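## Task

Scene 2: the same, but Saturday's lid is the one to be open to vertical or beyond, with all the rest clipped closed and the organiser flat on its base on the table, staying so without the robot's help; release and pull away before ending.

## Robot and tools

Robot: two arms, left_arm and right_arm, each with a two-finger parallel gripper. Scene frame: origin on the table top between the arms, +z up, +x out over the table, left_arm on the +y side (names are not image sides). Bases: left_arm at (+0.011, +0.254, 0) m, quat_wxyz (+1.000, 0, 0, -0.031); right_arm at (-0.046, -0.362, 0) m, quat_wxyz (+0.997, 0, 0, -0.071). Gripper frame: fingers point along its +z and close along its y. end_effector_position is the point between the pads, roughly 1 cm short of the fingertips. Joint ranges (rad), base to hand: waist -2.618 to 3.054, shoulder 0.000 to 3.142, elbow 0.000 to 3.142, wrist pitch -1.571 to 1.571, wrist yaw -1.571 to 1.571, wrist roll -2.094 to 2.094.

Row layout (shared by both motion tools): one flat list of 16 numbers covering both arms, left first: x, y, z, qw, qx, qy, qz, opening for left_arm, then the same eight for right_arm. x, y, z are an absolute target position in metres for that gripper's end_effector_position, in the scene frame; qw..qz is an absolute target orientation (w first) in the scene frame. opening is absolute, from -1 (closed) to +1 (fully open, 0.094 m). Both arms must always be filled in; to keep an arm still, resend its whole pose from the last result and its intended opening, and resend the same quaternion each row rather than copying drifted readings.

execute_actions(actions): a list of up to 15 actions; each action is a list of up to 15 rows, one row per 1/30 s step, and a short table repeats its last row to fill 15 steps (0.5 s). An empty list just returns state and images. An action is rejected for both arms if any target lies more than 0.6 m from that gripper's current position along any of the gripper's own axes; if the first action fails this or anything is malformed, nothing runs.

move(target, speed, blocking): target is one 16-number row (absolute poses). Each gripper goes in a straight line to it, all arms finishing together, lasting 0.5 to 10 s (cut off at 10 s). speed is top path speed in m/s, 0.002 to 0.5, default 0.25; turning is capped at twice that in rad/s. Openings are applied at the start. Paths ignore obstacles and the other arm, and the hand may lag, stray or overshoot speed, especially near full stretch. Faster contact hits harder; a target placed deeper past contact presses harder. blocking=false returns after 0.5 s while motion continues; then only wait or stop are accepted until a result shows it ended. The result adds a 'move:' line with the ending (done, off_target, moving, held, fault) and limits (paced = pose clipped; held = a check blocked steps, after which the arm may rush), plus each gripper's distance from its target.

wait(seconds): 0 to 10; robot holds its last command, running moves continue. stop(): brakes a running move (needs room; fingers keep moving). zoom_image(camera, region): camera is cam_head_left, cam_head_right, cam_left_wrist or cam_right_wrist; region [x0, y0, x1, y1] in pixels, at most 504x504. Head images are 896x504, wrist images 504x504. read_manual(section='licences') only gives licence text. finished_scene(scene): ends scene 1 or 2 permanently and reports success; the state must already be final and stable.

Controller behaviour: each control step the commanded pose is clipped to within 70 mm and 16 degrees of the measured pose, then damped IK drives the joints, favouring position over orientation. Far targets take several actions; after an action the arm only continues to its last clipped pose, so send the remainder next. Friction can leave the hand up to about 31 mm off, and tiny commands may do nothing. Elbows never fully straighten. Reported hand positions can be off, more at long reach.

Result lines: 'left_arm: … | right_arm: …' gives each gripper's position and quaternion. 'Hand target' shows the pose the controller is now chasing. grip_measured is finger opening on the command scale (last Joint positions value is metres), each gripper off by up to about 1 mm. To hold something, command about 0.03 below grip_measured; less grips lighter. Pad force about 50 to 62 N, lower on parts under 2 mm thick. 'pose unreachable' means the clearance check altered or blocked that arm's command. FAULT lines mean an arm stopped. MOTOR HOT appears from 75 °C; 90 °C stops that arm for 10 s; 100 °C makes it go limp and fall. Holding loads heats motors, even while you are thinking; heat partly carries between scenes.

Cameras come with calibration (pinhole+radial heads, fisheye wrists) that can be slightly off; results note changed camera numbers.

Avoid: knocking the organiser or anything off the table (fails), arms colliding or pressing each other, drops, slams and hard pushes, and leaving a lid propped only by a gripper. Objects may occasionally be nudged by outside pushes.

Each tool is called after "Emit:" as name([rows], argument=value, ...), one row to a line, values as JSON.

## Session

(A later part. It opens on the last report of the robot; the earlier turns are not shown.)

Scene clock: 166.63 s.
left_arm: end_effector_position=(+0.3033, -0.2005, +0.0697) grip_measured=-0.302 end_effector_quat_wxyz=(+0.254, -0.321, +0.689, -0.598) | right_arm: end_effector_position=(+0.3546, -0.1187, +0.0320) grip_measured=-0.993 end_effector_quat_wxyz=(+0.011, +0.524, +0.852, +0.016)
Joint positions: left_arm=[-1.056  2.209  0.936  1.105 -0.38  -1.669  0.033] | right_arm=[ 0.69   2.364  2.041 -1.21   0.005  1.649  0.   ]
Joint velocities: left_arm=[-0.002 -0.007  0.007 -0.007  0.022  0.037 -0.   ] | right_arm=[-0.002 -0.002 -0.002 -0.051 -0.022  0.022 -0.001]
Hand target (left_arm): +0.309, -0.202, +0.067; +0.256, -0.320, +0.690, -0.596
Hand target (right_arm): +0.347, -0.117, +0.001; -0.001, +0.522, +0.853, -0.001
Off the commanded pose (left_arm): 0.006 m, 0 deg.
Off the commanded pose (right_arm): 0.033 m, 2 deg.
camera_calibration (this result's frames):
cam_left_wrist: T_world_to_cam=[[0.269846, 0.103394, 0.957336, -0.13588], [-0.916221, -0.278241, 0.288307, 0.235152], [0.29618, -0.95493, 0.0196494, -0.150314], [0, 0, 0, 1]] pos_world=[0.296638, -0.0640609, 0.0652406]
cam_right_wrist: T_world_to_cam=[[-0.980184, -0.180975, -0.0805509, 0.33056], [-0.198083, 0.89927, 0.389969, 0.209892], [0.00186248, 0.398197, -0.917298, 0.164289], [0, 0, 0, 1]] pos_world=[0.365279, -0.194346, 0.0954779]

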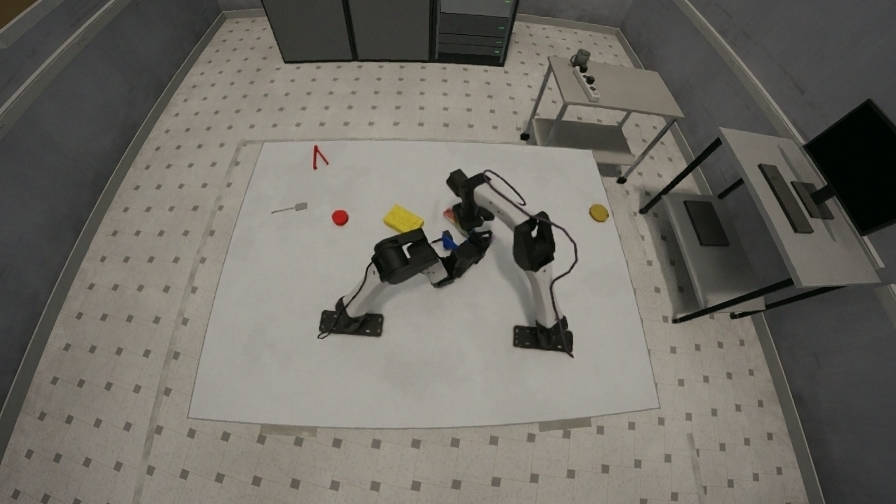

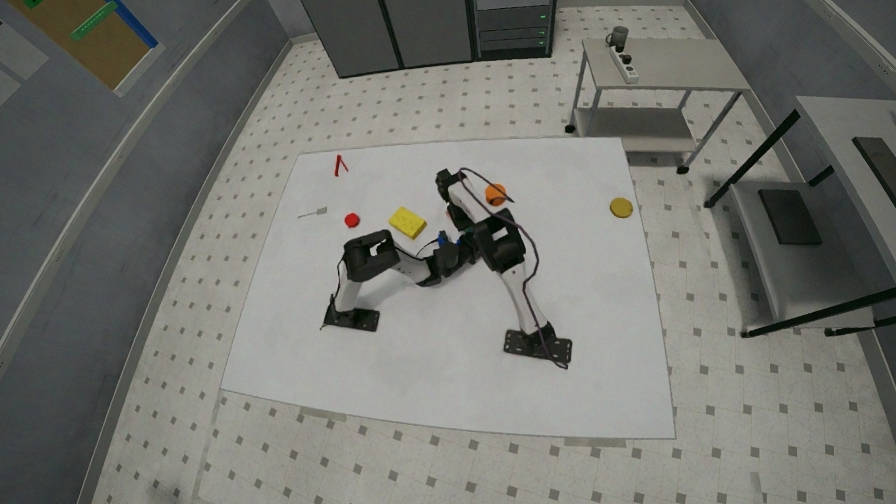

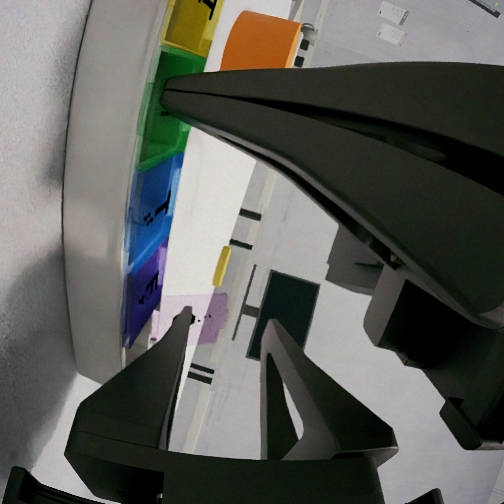

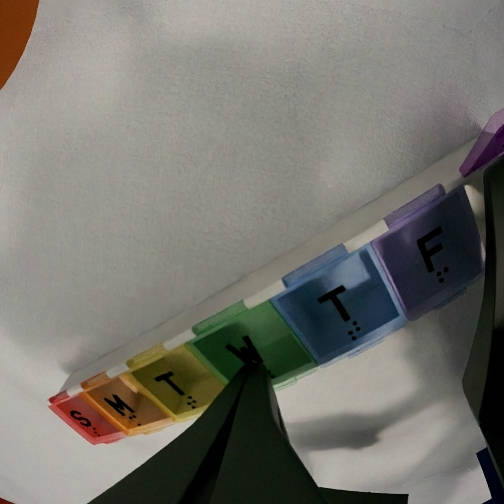

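35 mm travelled; a little more, then retreat.

Emit:
execute_actions([
  [[0.313,-0.205,0.067,0.256,-0.32,0.69,-0.596,-0.3,0.349,-0.116,0.0,0,0.522,0.853,0,-1]],
  [[0.28,-0.178,0.072,0.256,-0.32,0.69,-0.596,-0.3,0.349,-0.116,0.0,0,0.522,0.853,0,-1]],
  [[0.25,-0.15,0.08,0.256,-0.32,0.69,-0.596,-0.3,0.351,-0.118,0.04,0,0.522,0.853,0,-1]],
  [[0.22,-0.11,0.09,0.256,-0.32,0.69,-0.596,-0.3,0.35,-0.12,0.09,0,0.522,0.853,0,-1]],
  [[0.22,-0.11,0.09,0.256,-0.32,0.69,-0.596,-0.3,0.34,-0.14,0.13,0,0.522,0.853,0,-1]],
  [[0.22,-0.11,0.09,0.256,-0.32,0.69,-0.596,-0.3,0.34,-0.14,0.13,0,0.522,0.853,0,-1]],
])

Scene clock: 171.53 s.
left_arm: end_effector_position=(+0.2234, -0.1102, +0.0787) grip_measured=-0.302 end_effector_quat_wxyz=(+0.258, -0.320, +0.701, -0.583) | right_arm: end_effector_position=(+0.3434, -0.1334, +0.1392) grip_measured=-0.993 end_effector_quat_wxyz=(+0.019, +0.520, +0.853, +0.031)
Joint positions: left_arm=[-1.18   1.903  0.45   1.236 -0.505 -1.688  0.033] | right_arm=[ 0.675  2.28   2.323 -1.542  0.005  1.626  0.   ]
Joint velocities: left_arm=[ 0.002 -0.017 -0.002 -0.051 -0.051  0.037  0.001] | right_arm=[-0.032  0.002 -0.002 -0.007 -0.022 -0.037  0.   ]
Hand target (left_arm): +0.220, -0.110, +0.090; +0.256, -0.320, +0.690, -0.596
Hand target (right_arm): +0.340, -0.140, +0.130; +0.006, +0.522, +0.853, +0.013
Off the commanded pose (left_arm): 0.012 m, 2 deg.
Off the commanded pose (right_arm): 0.012 m, 4 deg.
joint sent to its limit (right arm) — the command would take joint 4 (wrist pitch) past its lower limit, so that joint was sent only as far as its limit.
camera_calibration (this result's frames):
cam_left_wrist: T_world_to_cam=[[0.278234, 0.0664614, 0.958211, -0.138239], [-0.91302, -0.291515, 0.285332, 0.18251], [0.298297, -0.954255, -0.0204289, -0.0378402], [0, 0, 0, 1]] pos_world=[0.216385, 0.0262827, 0.0796131]
cam_right_wrist: T_world_to_cam=[[-0.975812, -0.187181, -0.112933, 0.327839], [-0.217054, 0.891103, 0.398526, 0.18327], [0.0260378, 0.413399, -0.910177, 0.261239], [0, 0, 0, 1]] pos_world=[0.352887, -0.209943, 0.20176]

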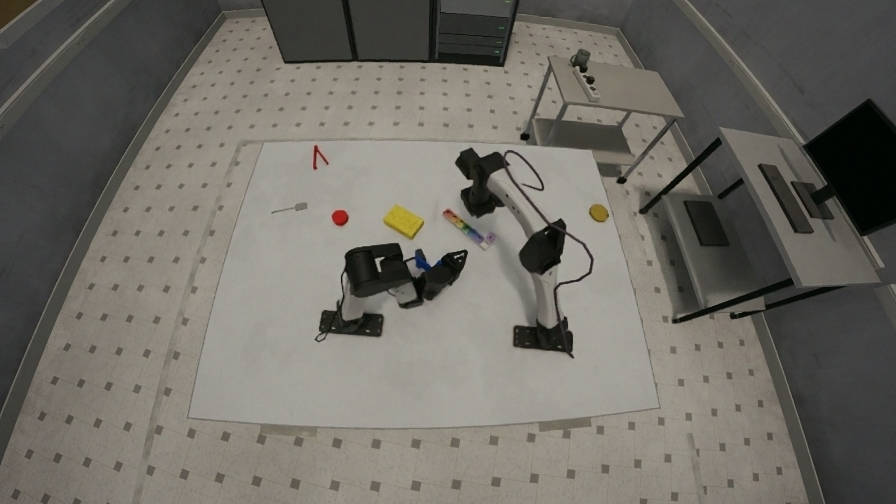

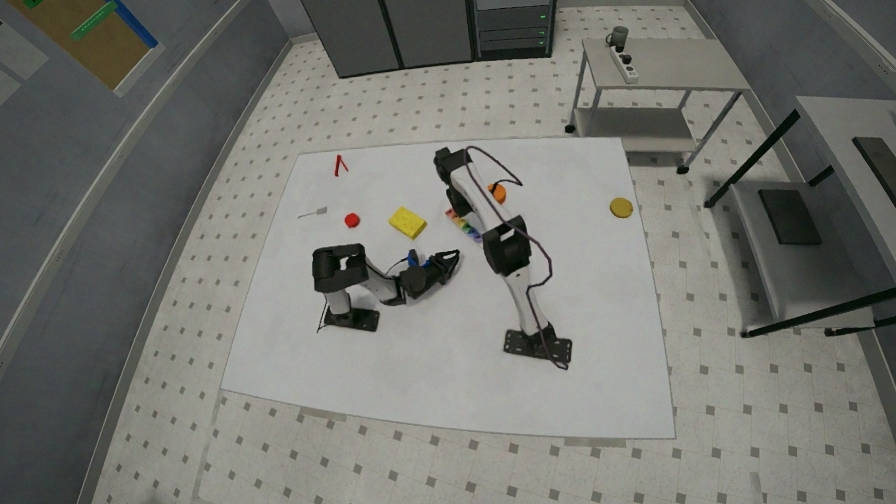

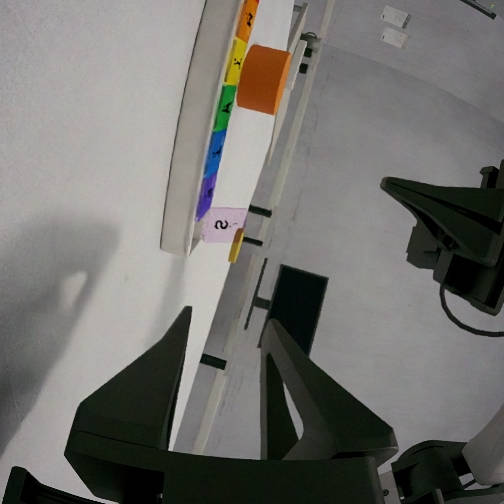

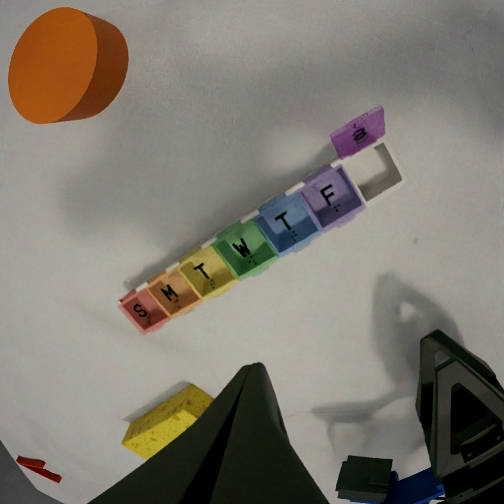

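Emit:
finished_scene(scene=2)

The scene is finished: the task was done.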